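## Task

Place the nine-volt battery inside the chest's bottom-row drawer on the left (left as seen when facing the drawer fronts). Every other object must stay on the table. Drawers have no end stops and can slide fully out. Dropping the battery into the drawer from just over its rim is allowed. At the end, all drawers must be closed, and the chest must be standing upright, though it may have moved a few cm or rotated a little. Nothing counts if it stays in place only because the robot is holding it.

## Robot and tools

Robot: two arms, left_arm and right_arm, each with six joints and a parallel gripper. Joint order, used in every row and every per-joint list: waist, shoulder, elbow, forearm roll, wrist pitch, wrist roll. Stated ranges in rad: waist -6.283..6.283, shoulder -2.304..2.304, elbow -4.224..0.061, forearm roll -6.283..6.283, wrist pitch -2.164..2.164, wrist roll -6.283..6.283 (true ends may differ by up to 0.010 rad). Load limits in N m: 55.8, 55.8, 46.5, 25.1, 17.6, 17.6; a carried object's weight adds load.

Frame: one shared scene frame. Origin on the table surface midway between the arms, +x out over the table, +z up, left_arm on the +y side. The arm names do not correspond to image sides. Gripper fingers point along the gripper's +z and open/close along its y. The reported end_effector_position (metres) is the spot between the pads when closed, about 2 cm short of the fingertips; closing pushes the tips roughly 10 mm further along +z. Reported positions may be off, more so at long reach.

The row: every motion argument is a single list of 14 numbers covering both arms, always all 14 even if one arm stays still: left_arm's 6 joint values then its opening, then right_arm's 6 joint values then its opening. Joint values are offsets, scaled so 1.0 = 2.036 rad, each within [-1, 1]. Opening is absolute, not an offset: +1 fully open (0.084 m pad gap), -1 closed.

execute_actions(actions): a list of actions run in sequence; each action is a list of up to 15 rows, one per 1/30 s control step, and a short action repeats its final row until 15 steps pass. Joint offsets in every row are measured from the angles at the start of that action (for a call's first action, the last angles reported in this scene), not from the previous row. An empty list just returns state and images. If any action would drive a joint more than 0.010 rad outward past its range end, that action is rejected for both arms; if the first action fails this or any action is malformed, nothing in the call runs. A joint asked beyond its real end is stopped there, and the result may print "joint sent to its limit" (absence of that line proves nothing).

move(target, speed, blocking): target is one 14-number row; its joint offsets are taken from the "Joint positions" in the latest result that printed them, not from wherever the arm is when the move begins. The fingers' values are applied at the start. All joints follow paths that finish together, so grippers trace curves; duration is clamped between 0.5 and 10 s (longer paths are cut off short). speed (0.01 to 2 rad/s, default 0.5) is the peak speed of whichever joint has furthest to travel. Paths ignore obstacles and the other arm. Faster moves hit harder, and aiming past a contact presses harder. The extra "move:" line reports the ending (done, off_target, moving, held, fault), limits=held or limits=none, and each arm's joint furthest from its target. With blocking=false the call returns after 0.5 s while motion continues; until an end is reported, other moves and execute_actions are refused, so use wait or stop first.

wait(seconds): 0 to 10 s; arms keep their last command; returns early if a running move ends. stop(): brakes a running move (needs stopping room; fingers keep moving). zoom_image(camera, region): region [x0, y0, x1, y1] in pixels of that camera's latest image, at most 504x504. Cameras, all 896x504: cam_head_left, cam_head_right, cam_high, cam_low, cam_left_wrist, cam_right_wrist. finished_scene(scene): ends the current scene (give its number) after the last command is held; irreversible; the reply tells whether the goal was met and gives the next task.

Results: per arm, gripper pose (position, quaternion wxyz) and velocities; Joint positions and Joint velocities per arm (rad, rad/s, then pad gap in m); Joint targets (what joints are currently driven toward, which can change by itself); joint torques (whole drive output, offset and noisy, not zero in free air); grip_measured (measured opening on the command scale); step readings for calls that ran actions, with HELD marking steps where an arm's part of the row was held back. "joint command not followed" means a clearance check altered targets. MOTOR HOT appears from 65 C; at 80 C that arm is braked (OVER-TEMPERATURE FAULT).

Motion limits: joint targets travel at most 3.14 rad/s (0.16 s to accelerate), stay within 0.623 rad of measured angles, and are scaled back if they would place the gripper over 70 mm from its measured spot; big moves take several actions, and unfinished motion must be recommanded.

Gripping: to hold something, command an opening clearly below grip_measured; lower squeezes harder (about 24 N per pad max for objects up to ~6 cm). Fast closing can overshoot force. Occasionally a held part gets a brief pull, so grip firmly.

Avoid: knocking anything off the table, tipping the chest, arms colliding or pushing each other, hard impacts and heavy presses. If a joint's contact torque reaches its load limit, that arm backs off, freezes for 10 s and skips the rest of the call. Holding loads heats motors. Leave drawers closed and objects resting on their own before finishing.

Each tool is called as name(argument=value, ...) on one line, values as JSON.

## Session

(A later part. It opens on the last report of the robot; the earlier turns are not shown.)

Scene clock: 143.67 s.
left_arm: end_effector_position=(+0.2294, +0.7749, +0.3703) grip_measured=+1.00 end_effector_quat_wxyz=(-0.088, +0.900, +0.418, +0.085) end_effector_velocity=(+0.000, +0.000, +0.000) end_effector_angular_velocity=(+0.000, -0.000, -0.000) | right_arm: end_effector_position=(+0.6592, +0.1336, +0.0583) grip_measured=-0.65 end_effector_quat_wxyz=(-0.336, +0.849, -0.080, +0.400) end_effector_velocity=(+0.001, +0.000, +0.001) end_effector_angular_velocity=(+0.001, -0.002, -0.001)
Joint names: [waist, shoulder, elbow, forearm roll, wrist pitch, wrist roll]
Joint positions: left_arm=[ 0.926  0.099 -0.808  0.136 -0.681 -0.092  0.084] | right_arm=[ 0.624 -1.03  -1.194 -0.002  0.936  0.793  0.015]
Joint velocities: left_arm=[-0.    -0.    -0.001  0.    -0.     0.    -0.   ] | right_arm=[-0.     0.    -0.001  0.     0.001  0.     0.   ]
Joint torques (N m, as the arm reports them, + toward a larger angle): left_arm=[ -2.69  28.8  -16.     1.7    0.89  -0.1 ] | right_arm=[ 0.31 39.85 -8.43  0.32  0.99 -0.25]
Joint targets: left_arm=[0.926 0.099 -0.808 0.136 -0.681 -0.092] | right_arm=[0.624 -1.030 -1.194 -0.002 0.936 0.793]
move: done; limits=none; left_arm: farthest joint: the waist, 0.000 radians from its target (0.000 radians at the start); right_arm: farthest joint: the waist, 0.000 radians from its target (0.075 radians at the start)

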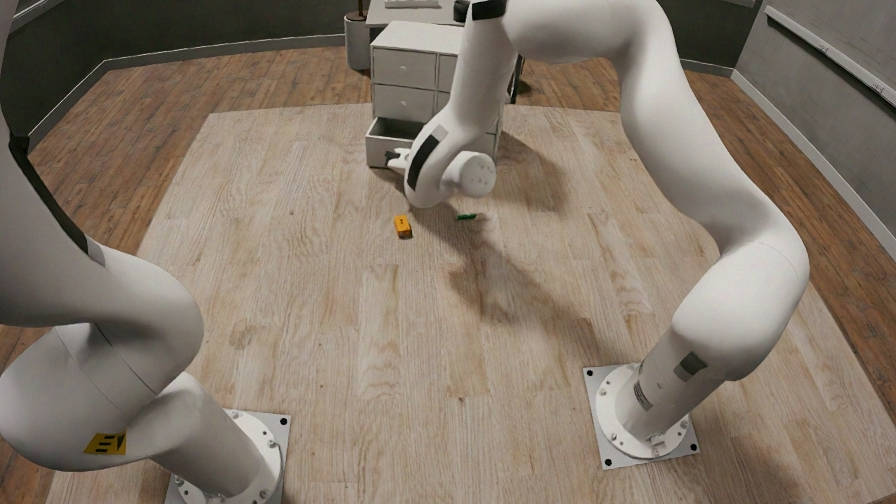

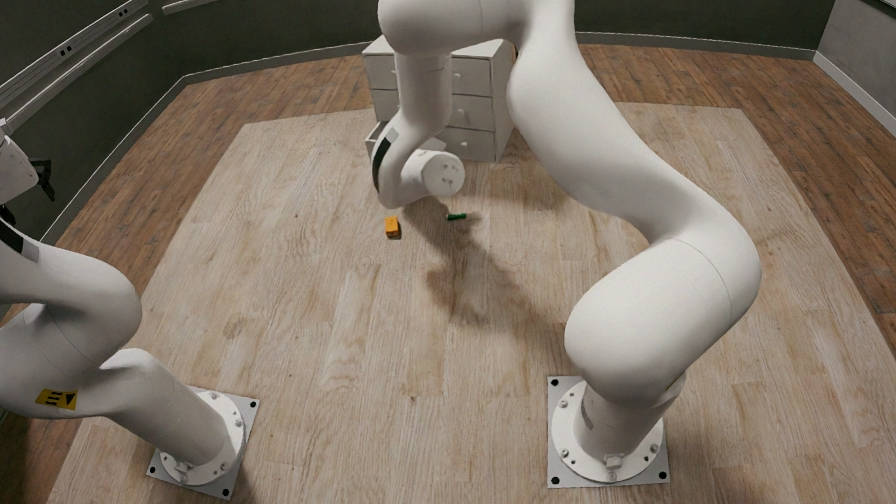

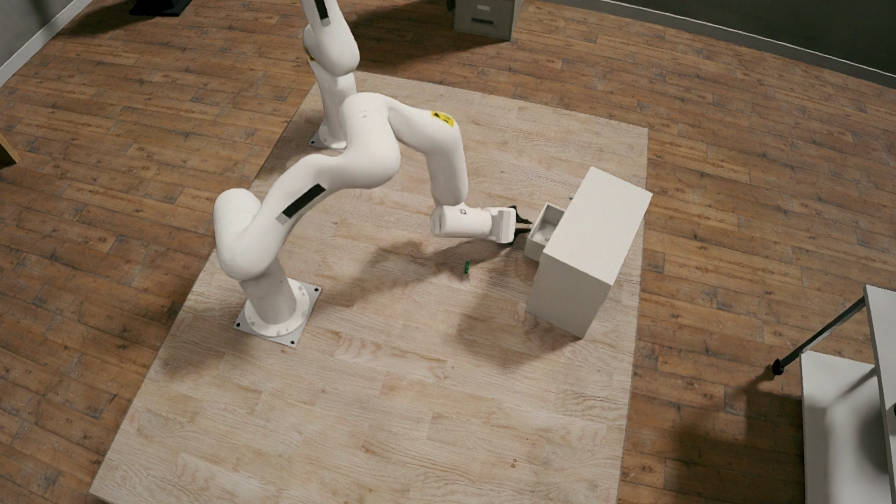

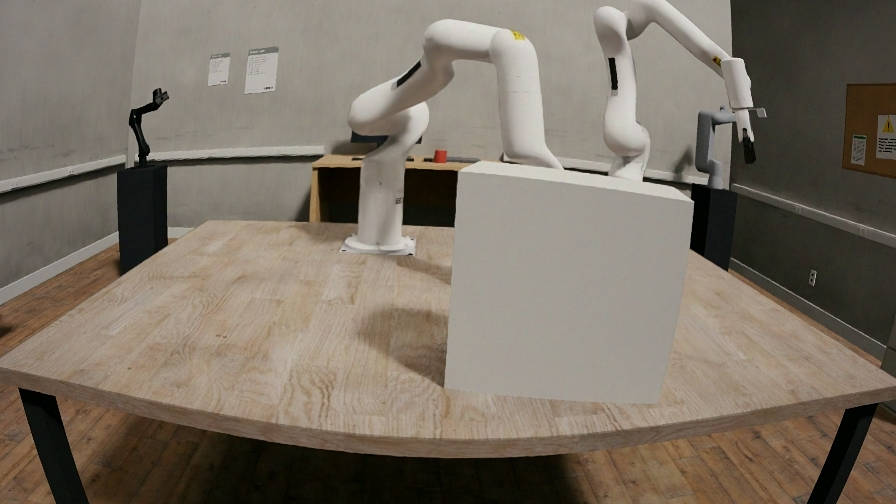

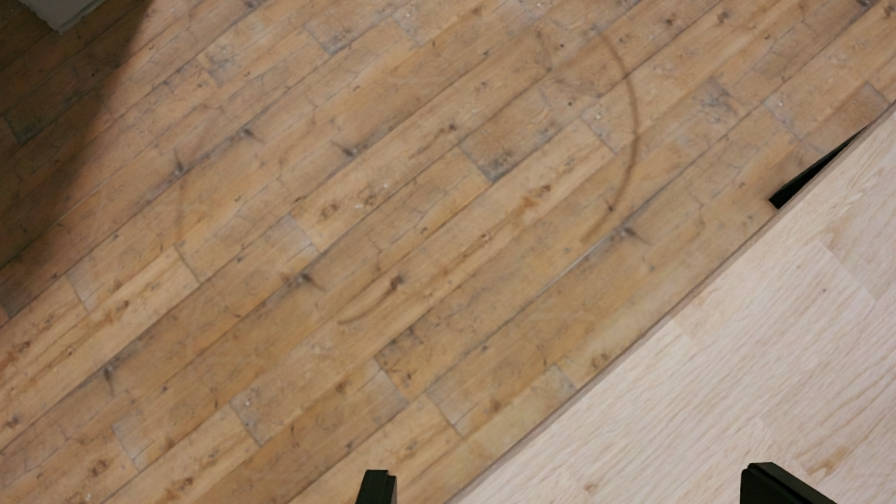

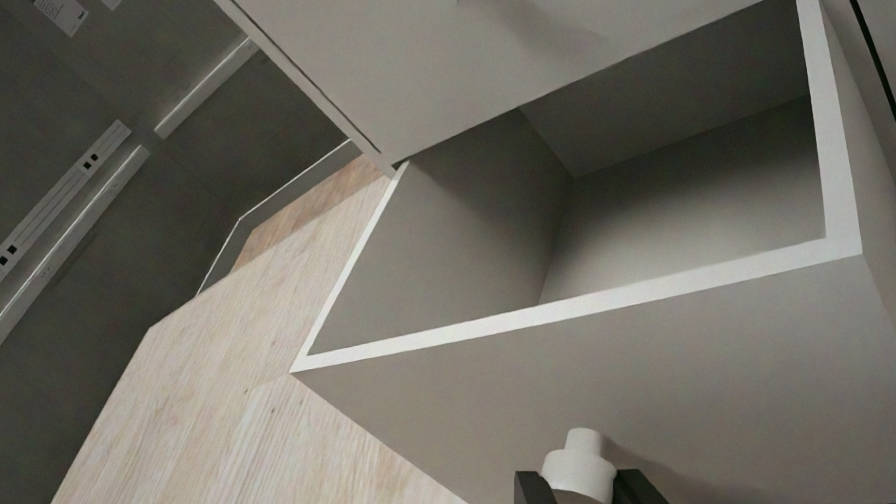

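move(target=[0,0,0,0,0,0,1,0,0,0,0,0,0,0.4])

move(target=[0,0,0,0,0,0,1,0,0.044,0.078,0,0,0,0.4], speed=0.3)

move(target=[0,0,0,0,0,0,1,0.0545,0.113,-0.165,0,-0.784,-0.39,1], speed=0.7)

Scene clock: 157.20 s.
left_arm: end_effector_position=(+0.2294, +0.7749, +0.3703) grip_measured=+1.00 end_effector_quat_wxyz=(-0.088, +0.900, +0.418, +0.085) end_effector_velocity=(-0.000, +0.000, +0.001) end_effector_angular_velocity=(+0.001, -0.001, +0.002) | right_arm: end_effector_position=(+0.6592, +0.1336, +0.0583) grip_measured=+0.39 end_effector_quat_wxyz=(-0.336, +0.849, -0.080, +0.400) end_effector_velocity=(-0.000, -0.000, +0.000) end_effector_angular_velocity=(+0.000, -0.000, +0.000)
Joint names: [waist, shoulder, elbow, forearm roll, wrist pitch, wrist roll]
Joint positions: left_arm=[ 0.926  0.099 -0.808  0.136 -0.681 -0.092  0.084] | right_arm=[ 0.624 -1.03  -1.194 -0.002  0.936  0.793  0.061]
Joint velocities: left_arm=[ 0.001  0.    -0.001  0.     0.    -0.001 -0.   ] | right_arm=[-0.  0.  0. -0.  0. -0.  0.]
Joint torques (N m, as the arm reports them, + toward a larger angle): left_arm=[ -0.24  29.26 -15.81   4.16   0.71   0.08] | right_arm=[ -0.85  38.35 -11.53   1.73   1.16  -0.5 ]
Joint targets: left_arm=[0.926 0.099 -0.808 0.136 -0.681 -0.092] | right_arm=[0.624 -1.030 -1.194 -0.002 0.936 0.793]
move: done; limits=none; left_arm: farthest joint: the waist, 0.000 radians from its target (0.000 radians at the start); right_arm: farthest joint: the waist, 0.000 radians from its target (0.000 radians at the start)

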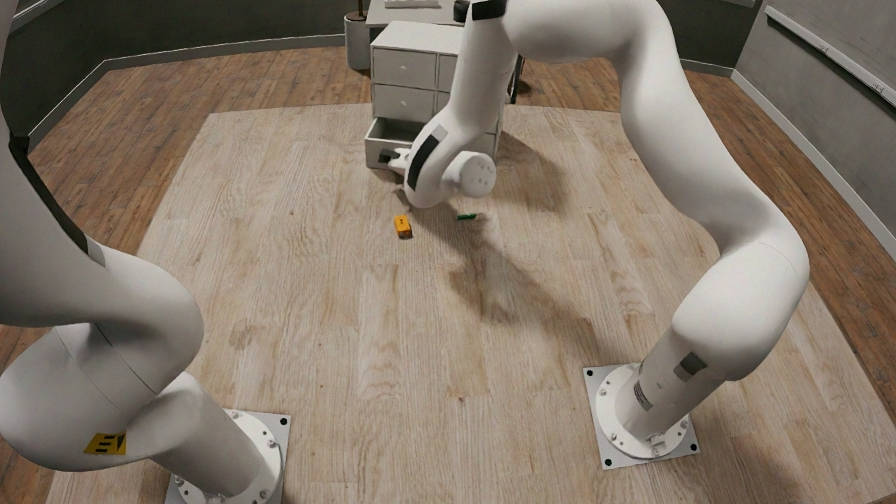

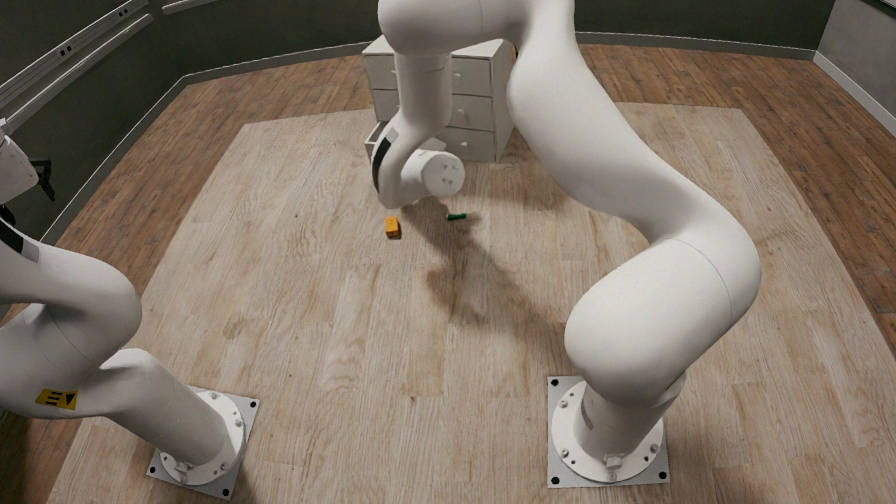

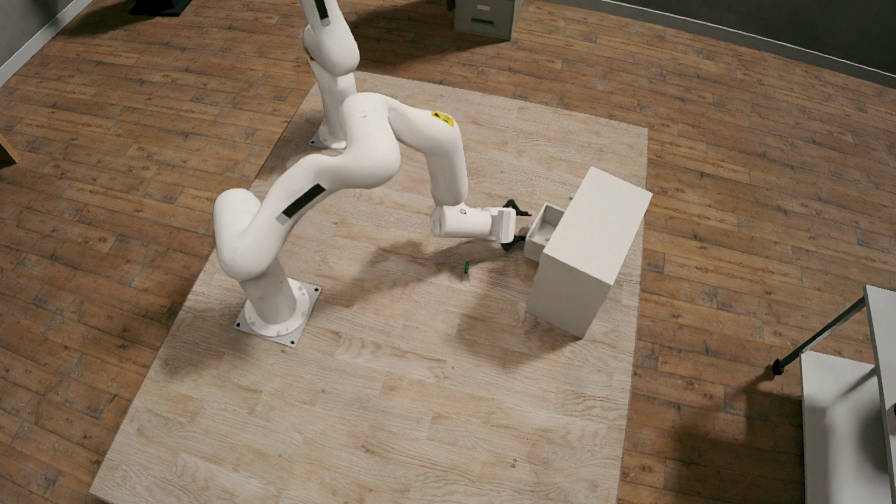

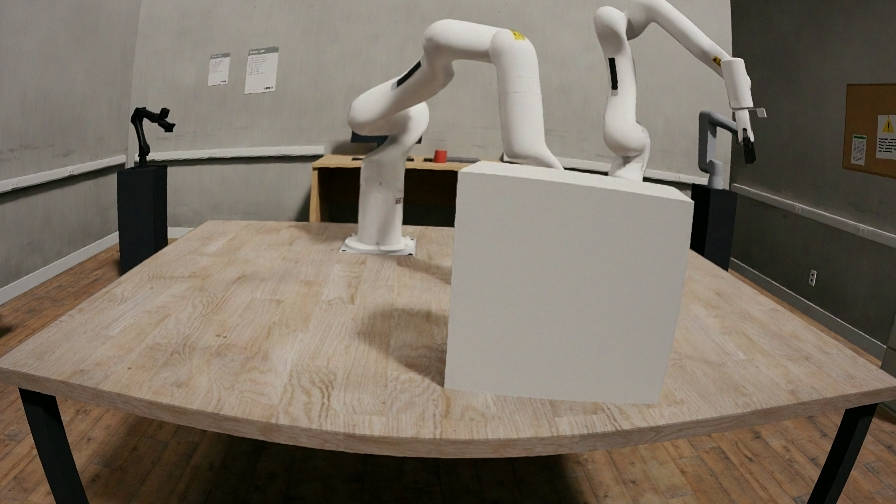

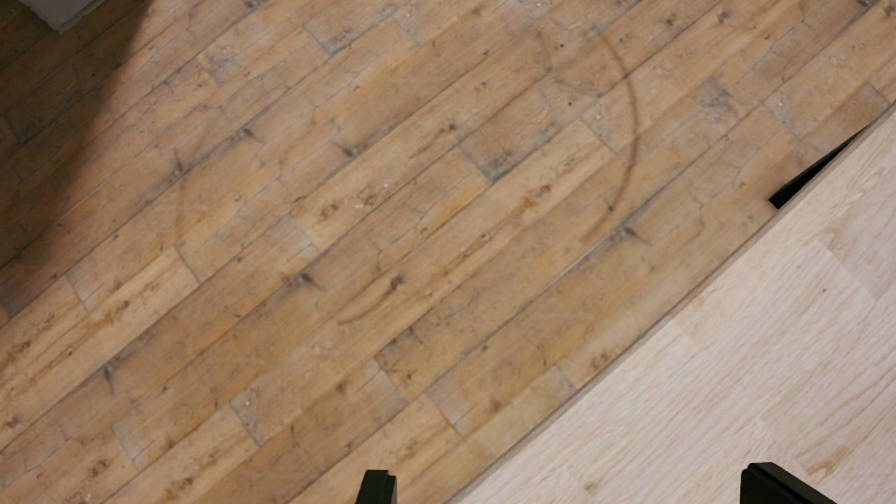

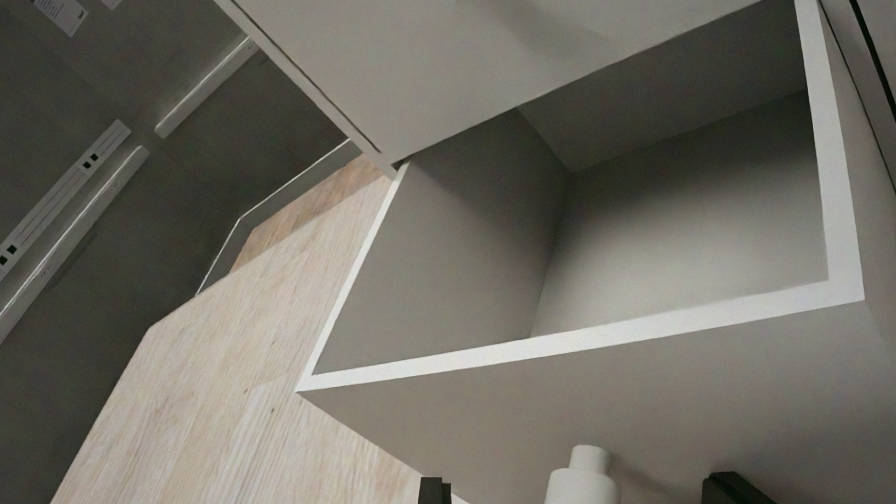

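Scene clock: 158.10 s.
left_arm: end_effector_position=(+0.2294, +0.7749, +0.3703) grip_measured=+1.00 end_effector_quat_wxyz=(-0.088, +0.900, +0.418, +0.085) end_effector_velocity=(-0.001, -0.000, -0.000) end_effector_angular_velocity=(+0.000, +0.000, +0.001) | right_arm: end_effector_position=(+0.6137, +0.1023, +0.0585) grip_measured=+0.39 end_effector_quat_wxyz=(-0.317, +0.866, -0.082, +0.377) end_effector_velocity=(-0.001, +0.000, +0.000) end_effector_angular_velocity=(-0.000, +0.000, +0.001)
Joint names: [waist, shoulder, elbow, forearm roll, wrist pitch, wrist roll]
Joint positions: left_arm=[ 0.926  0.099 -0.808  0.136 -0.681 -0.092  0.084] | right_arm=[ 0.624 -0.94  -1.036 -0.002  0.936  0.793  0.061]
Joint velocities: left_arm=[ 0.001  0.001  0.001  0.     0.    -0.     0.   ] | right_arm=[ 0.001  0.001  0.001 -0.    -0.    -0.     0.   ]
Joint torques (N m, as the arm reports them, + toward a larger angle): left_arm=[ -1.34  24.94 -17.09   3.04   0.68  -0.05] | right_arm=[  0.98  36.54 -10.17   0.95   1.27  -0.31]
Joint targets: left_arm=[0.926 0.099 -0.808 0.136 -0.681 -0.092] | right_arm=[0.624 -0.940 -1.035 -0.002 0.936 0.793]
move: done; limits=none; left_arm: farthest joint: the waist, 0.000 radians from its target (0.000 radians at the start); right_arm: farthest joint: the waist, 0.000 radians from its target (0.000 radians at the start)

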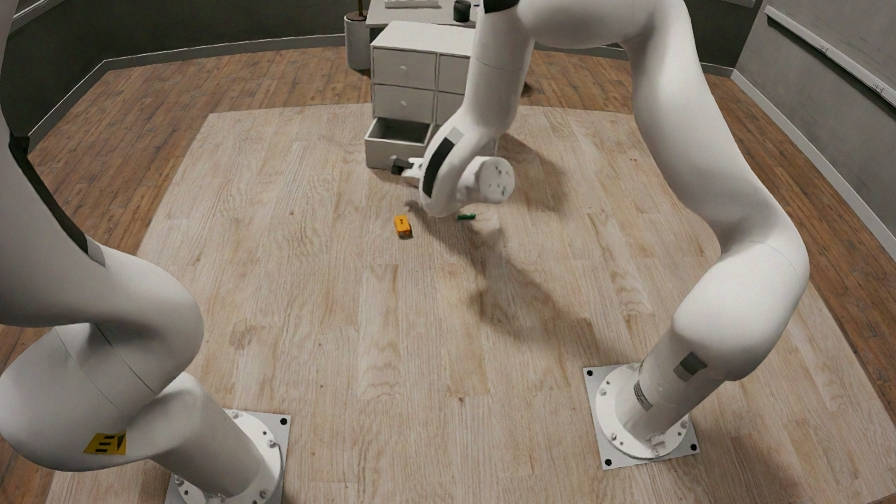

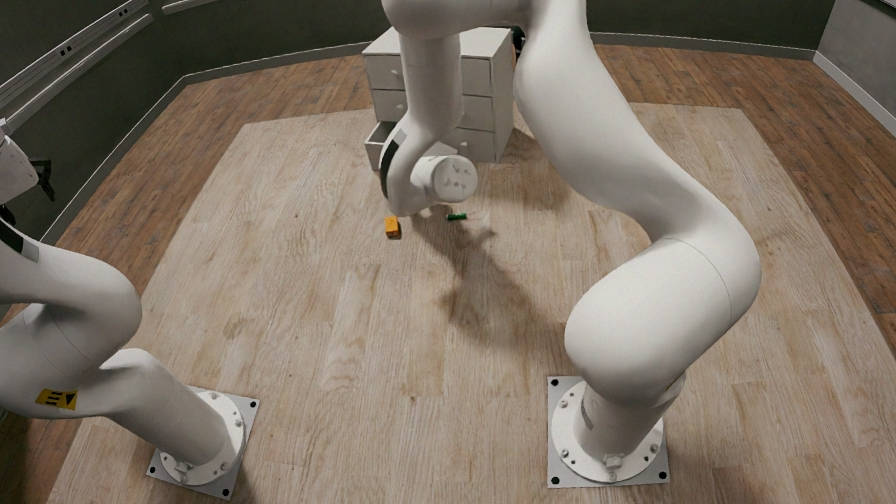

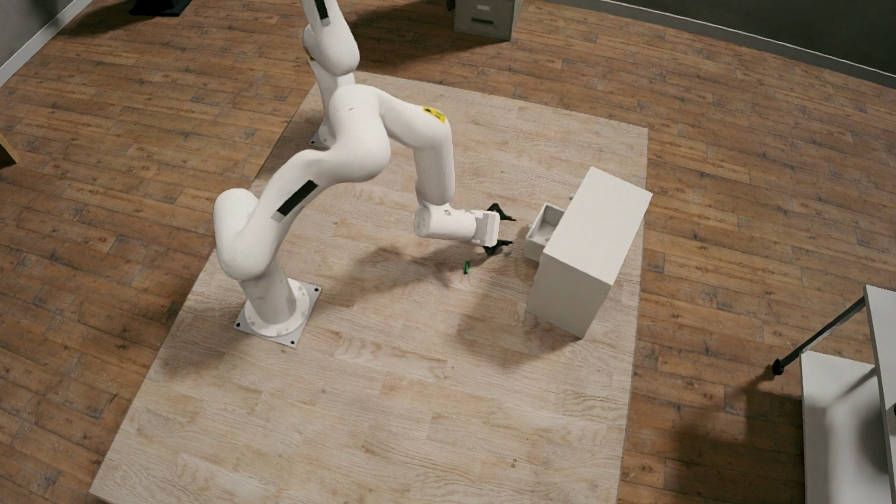

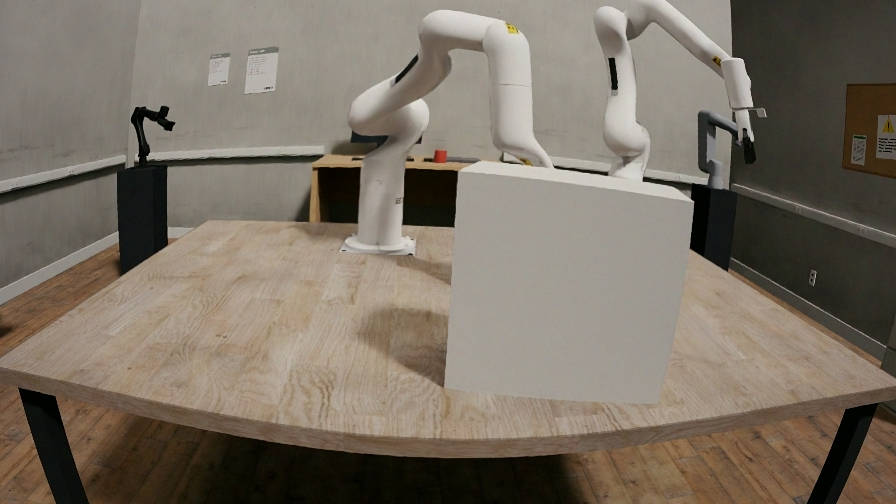

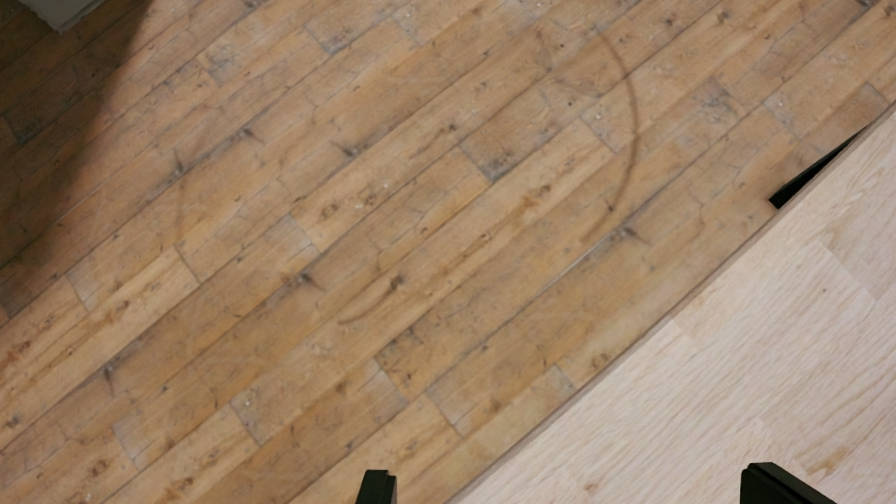

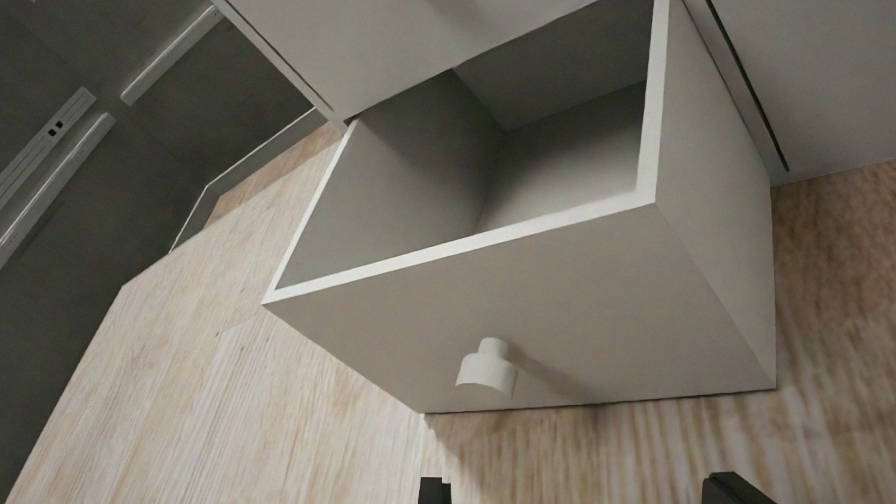

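Scene clock: 160.87 s.
left_arm: end_effector_position=(+0.2294, +0.7749, +0.3703) grip_measured=+1.00 end_effector_quat_wxyz=(-0.088, +0.900, +0.418, +0.085) end_effector_velocity=(+0.000, +0.001, +0.001) end_effector_angular_velocity=(+0.001, -0.001, -0.000) | right_arm: end_effector_position=(+0.5051, +0.1119, +0.1708) grip_measured=+1.00 end_effector_quat_wxyz=(+0.000, +0.937, +0.350, +0.001) end_effector_velocity=(-0.000, +0.001, +0.002) end_effector_angular_velocity=(+0.001, -0.000, +0.002)
Joint names: [waist, shoulder, elbow, forearm roll, wrist pitch, wrist roll]
Joint positions: left_arm=[ 0.926  0.099 -0.808  0.136 -0.681 -0.092  0.084] | right_arm=[ 0.735 -0.711 -1.371 -0.002 -0.66  -0.001  0.084]
Joint velocities: left_arm=[ 0.    -0.    -0.002 -0.001  0.     0.001  0.   ] | right_arm=[ 0.001  0.002 -0.002  0.    -0.002 -0.001  0.   ]
Joint torques (N m, as the arm reports them, + toward a larger angle): left_arm=[ -0.02  23.16 -16.31   2.37   0.93   0.18] | right_arm=[  0.82  37.92 -15.64  -0.06   0.09  -0.3 ]
Joint targets: left_arm=[0.926 0.099 -0.808 0.136 -0.681 -0.092] | right_arm=[0.735 -0.710 -1.372 -0.002 -0.660 -0.001]
move: done; limits=none; left_arm: farthest joint: the waist, 0.000 radians from its target (0.000 radians at the start); right_arm: farthest joint: the shoulder, 0.001 radians from its target (0.230 radians at the start)

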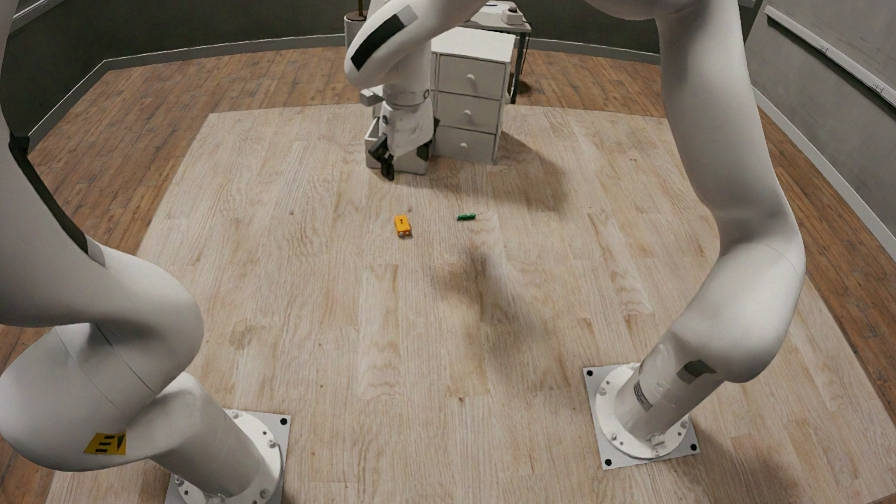

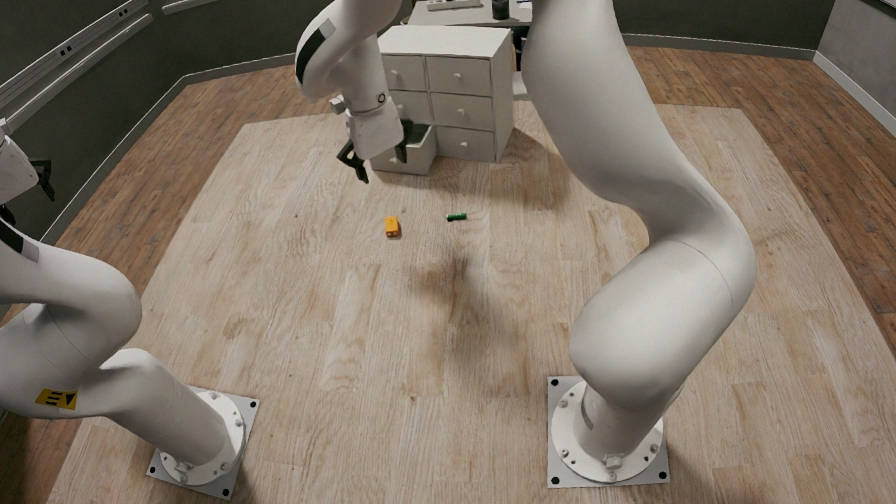

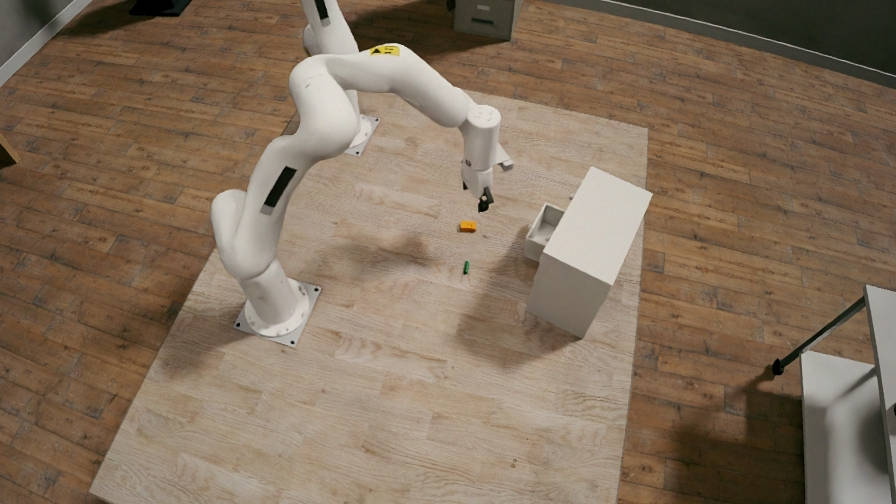

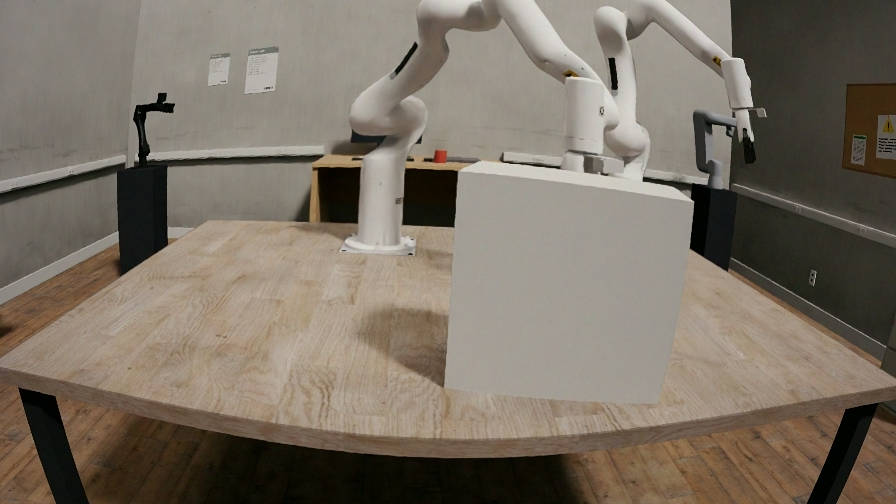

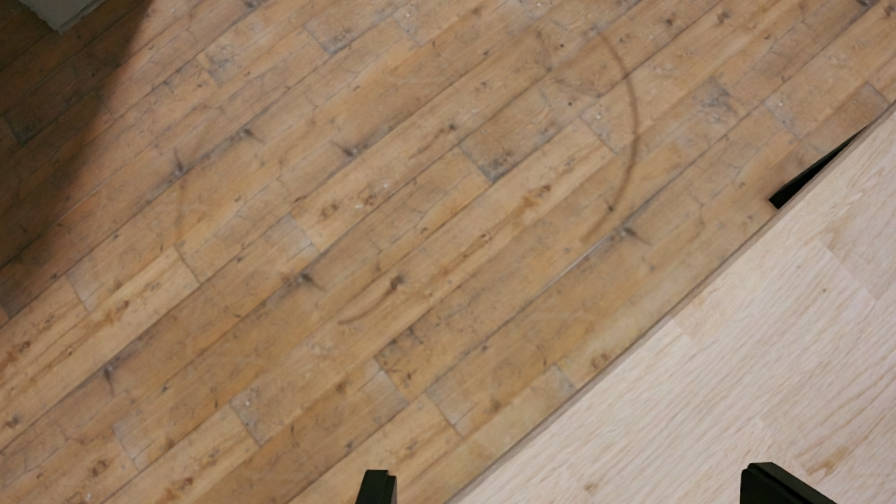

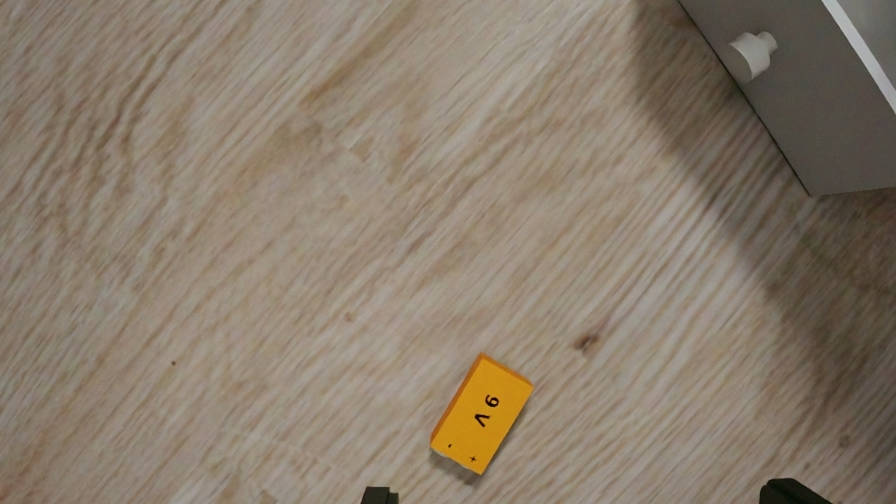

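move(target=[0,0,0,0,0,0,1,0.01,-0.06,0.0025,0,0.0626,0.268,1])

Scene clock: 169.93 s.
left_arm: end_effector_position=(+0.2294, +0.7749, +0.3703) grip_measured=+1.00 end_effector_quat_wxyz=(-0.088, +0.900, +0.418, +0.085) end_effector_velocity=(+0.000, -0.001, -0.000) end_effector_angular_velocity=(-0.000, +0.001, -0.002) | right_arm: end_effector_position=(+0.4967, +0.1217, +0.0916) grip_measured=+1.00 end_effector_quat_wxyz=(+0.000, +0.995, +0.095, +0.001) end_effector_velocity=(-0.001, -0.000, -0.001) end_effector_angular_velocity=(-0.002, +0.003, -0.001)
Joint names: [waist, shoulder, elbow, forearm roll, wrist pitch, wrist roll]
Joint positions: left_arm=[ 0.926  0.099 -0.808  0.136 -0.681 -0.092  0.084] | right_arm=[ 0.755 -0.833 -1.366 -0.002 -0.532  0.545  0.084]
Joint velocities: left_arm=[-0.001  0.     0.001 -0.     0.     0.001  0.   ] | right_arm=[ 0.001 -0.001  0.001  0.    -0.001  0.001 -0.   ]
Joint torques (N m, as the arm reports them, + toward a larger angle): left_arm=[  1.59  26.07 -16.97   2.64   0.46   0.04] | right_arm=[ -1.6   38.24 -14.5    1.78   0.5   -0.5 ]
Joint targets: left_arm=[0.926 0.099 -0.808 0.136 -0.681 -0.092] | right_arm=[0.755 -0.833 -1.366 -0.002 -0.532 0.545]
move: done; limits=none; left_arm: farthest joint: the waist, 0.000 radians from its target (0.000 radians at the start); right_arm: farthest joint: the shoulder, 0.001 radians from its target (0.123 radians at the start)

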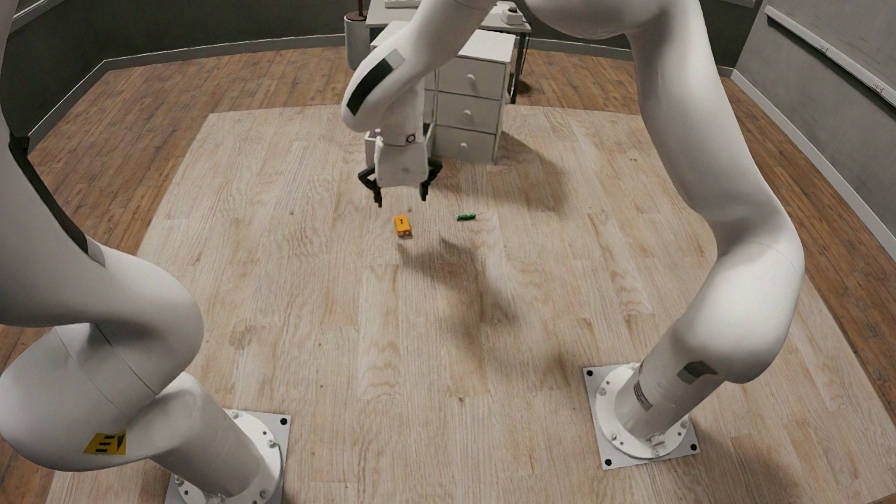

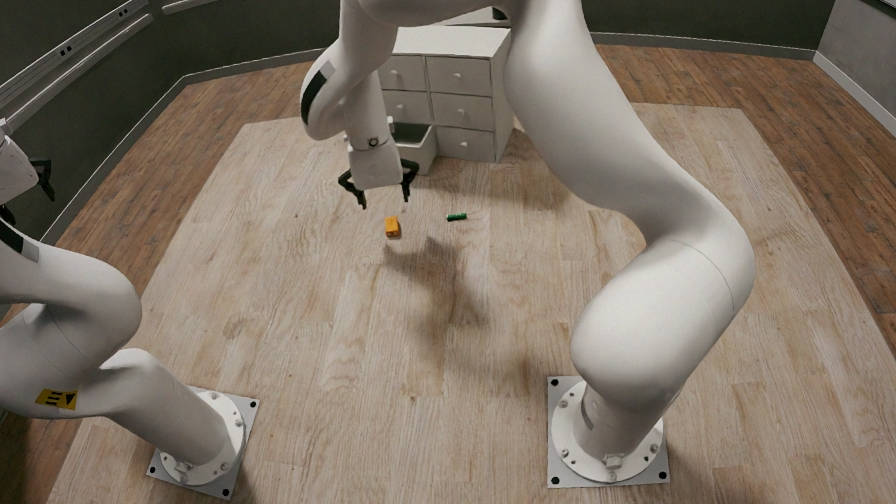

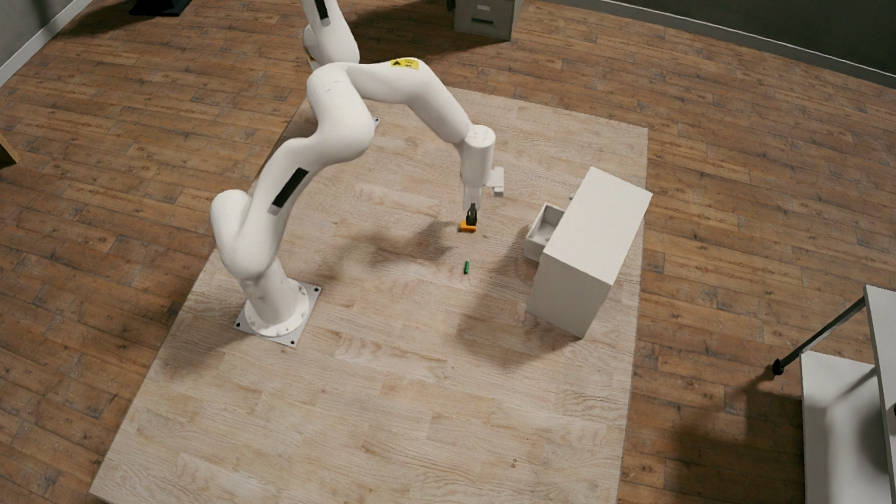

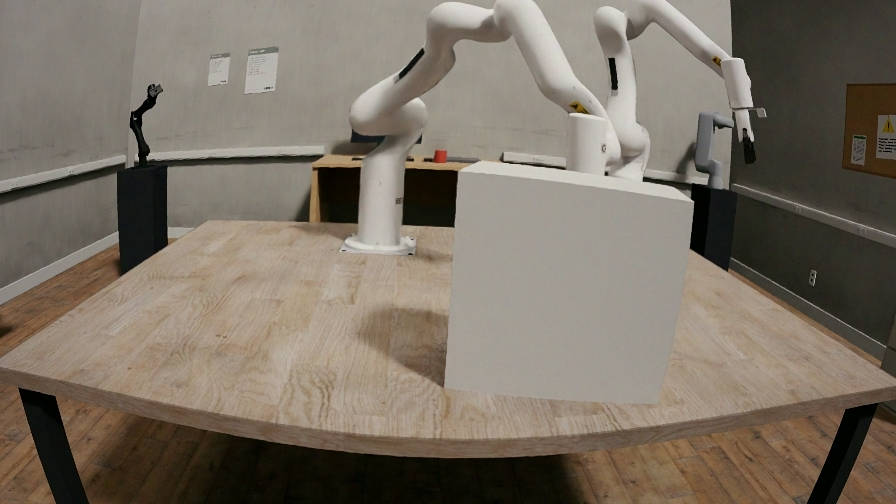

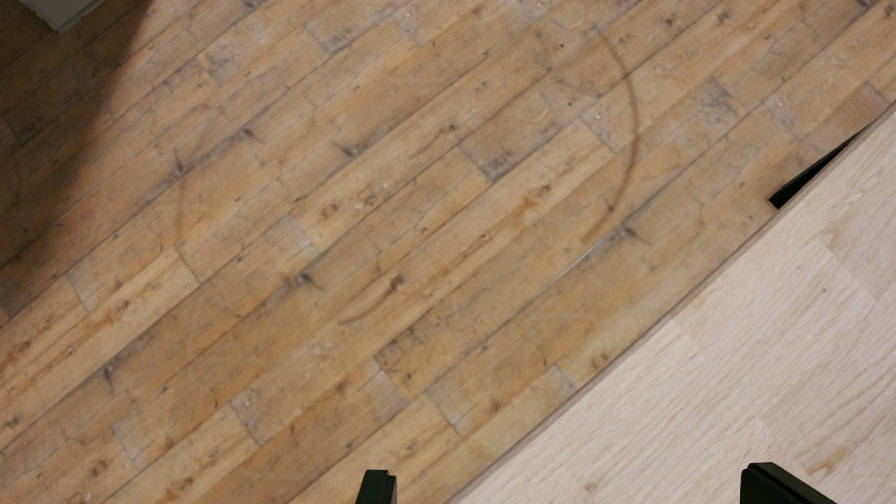

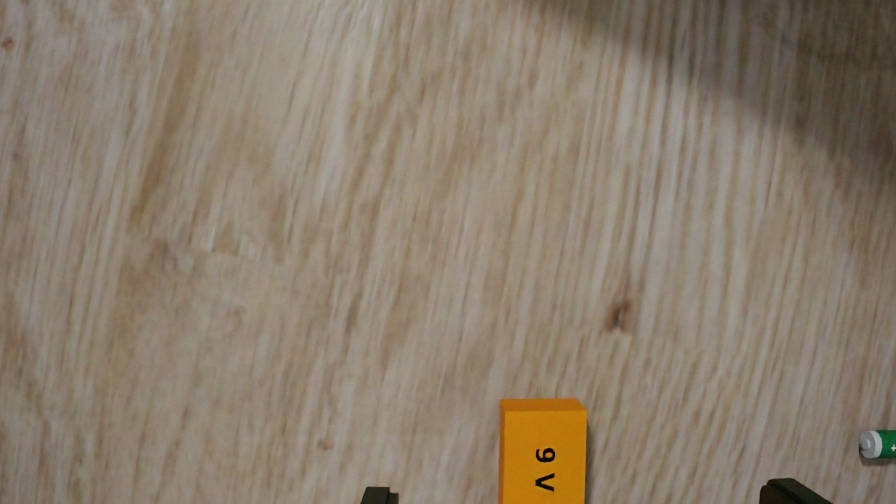

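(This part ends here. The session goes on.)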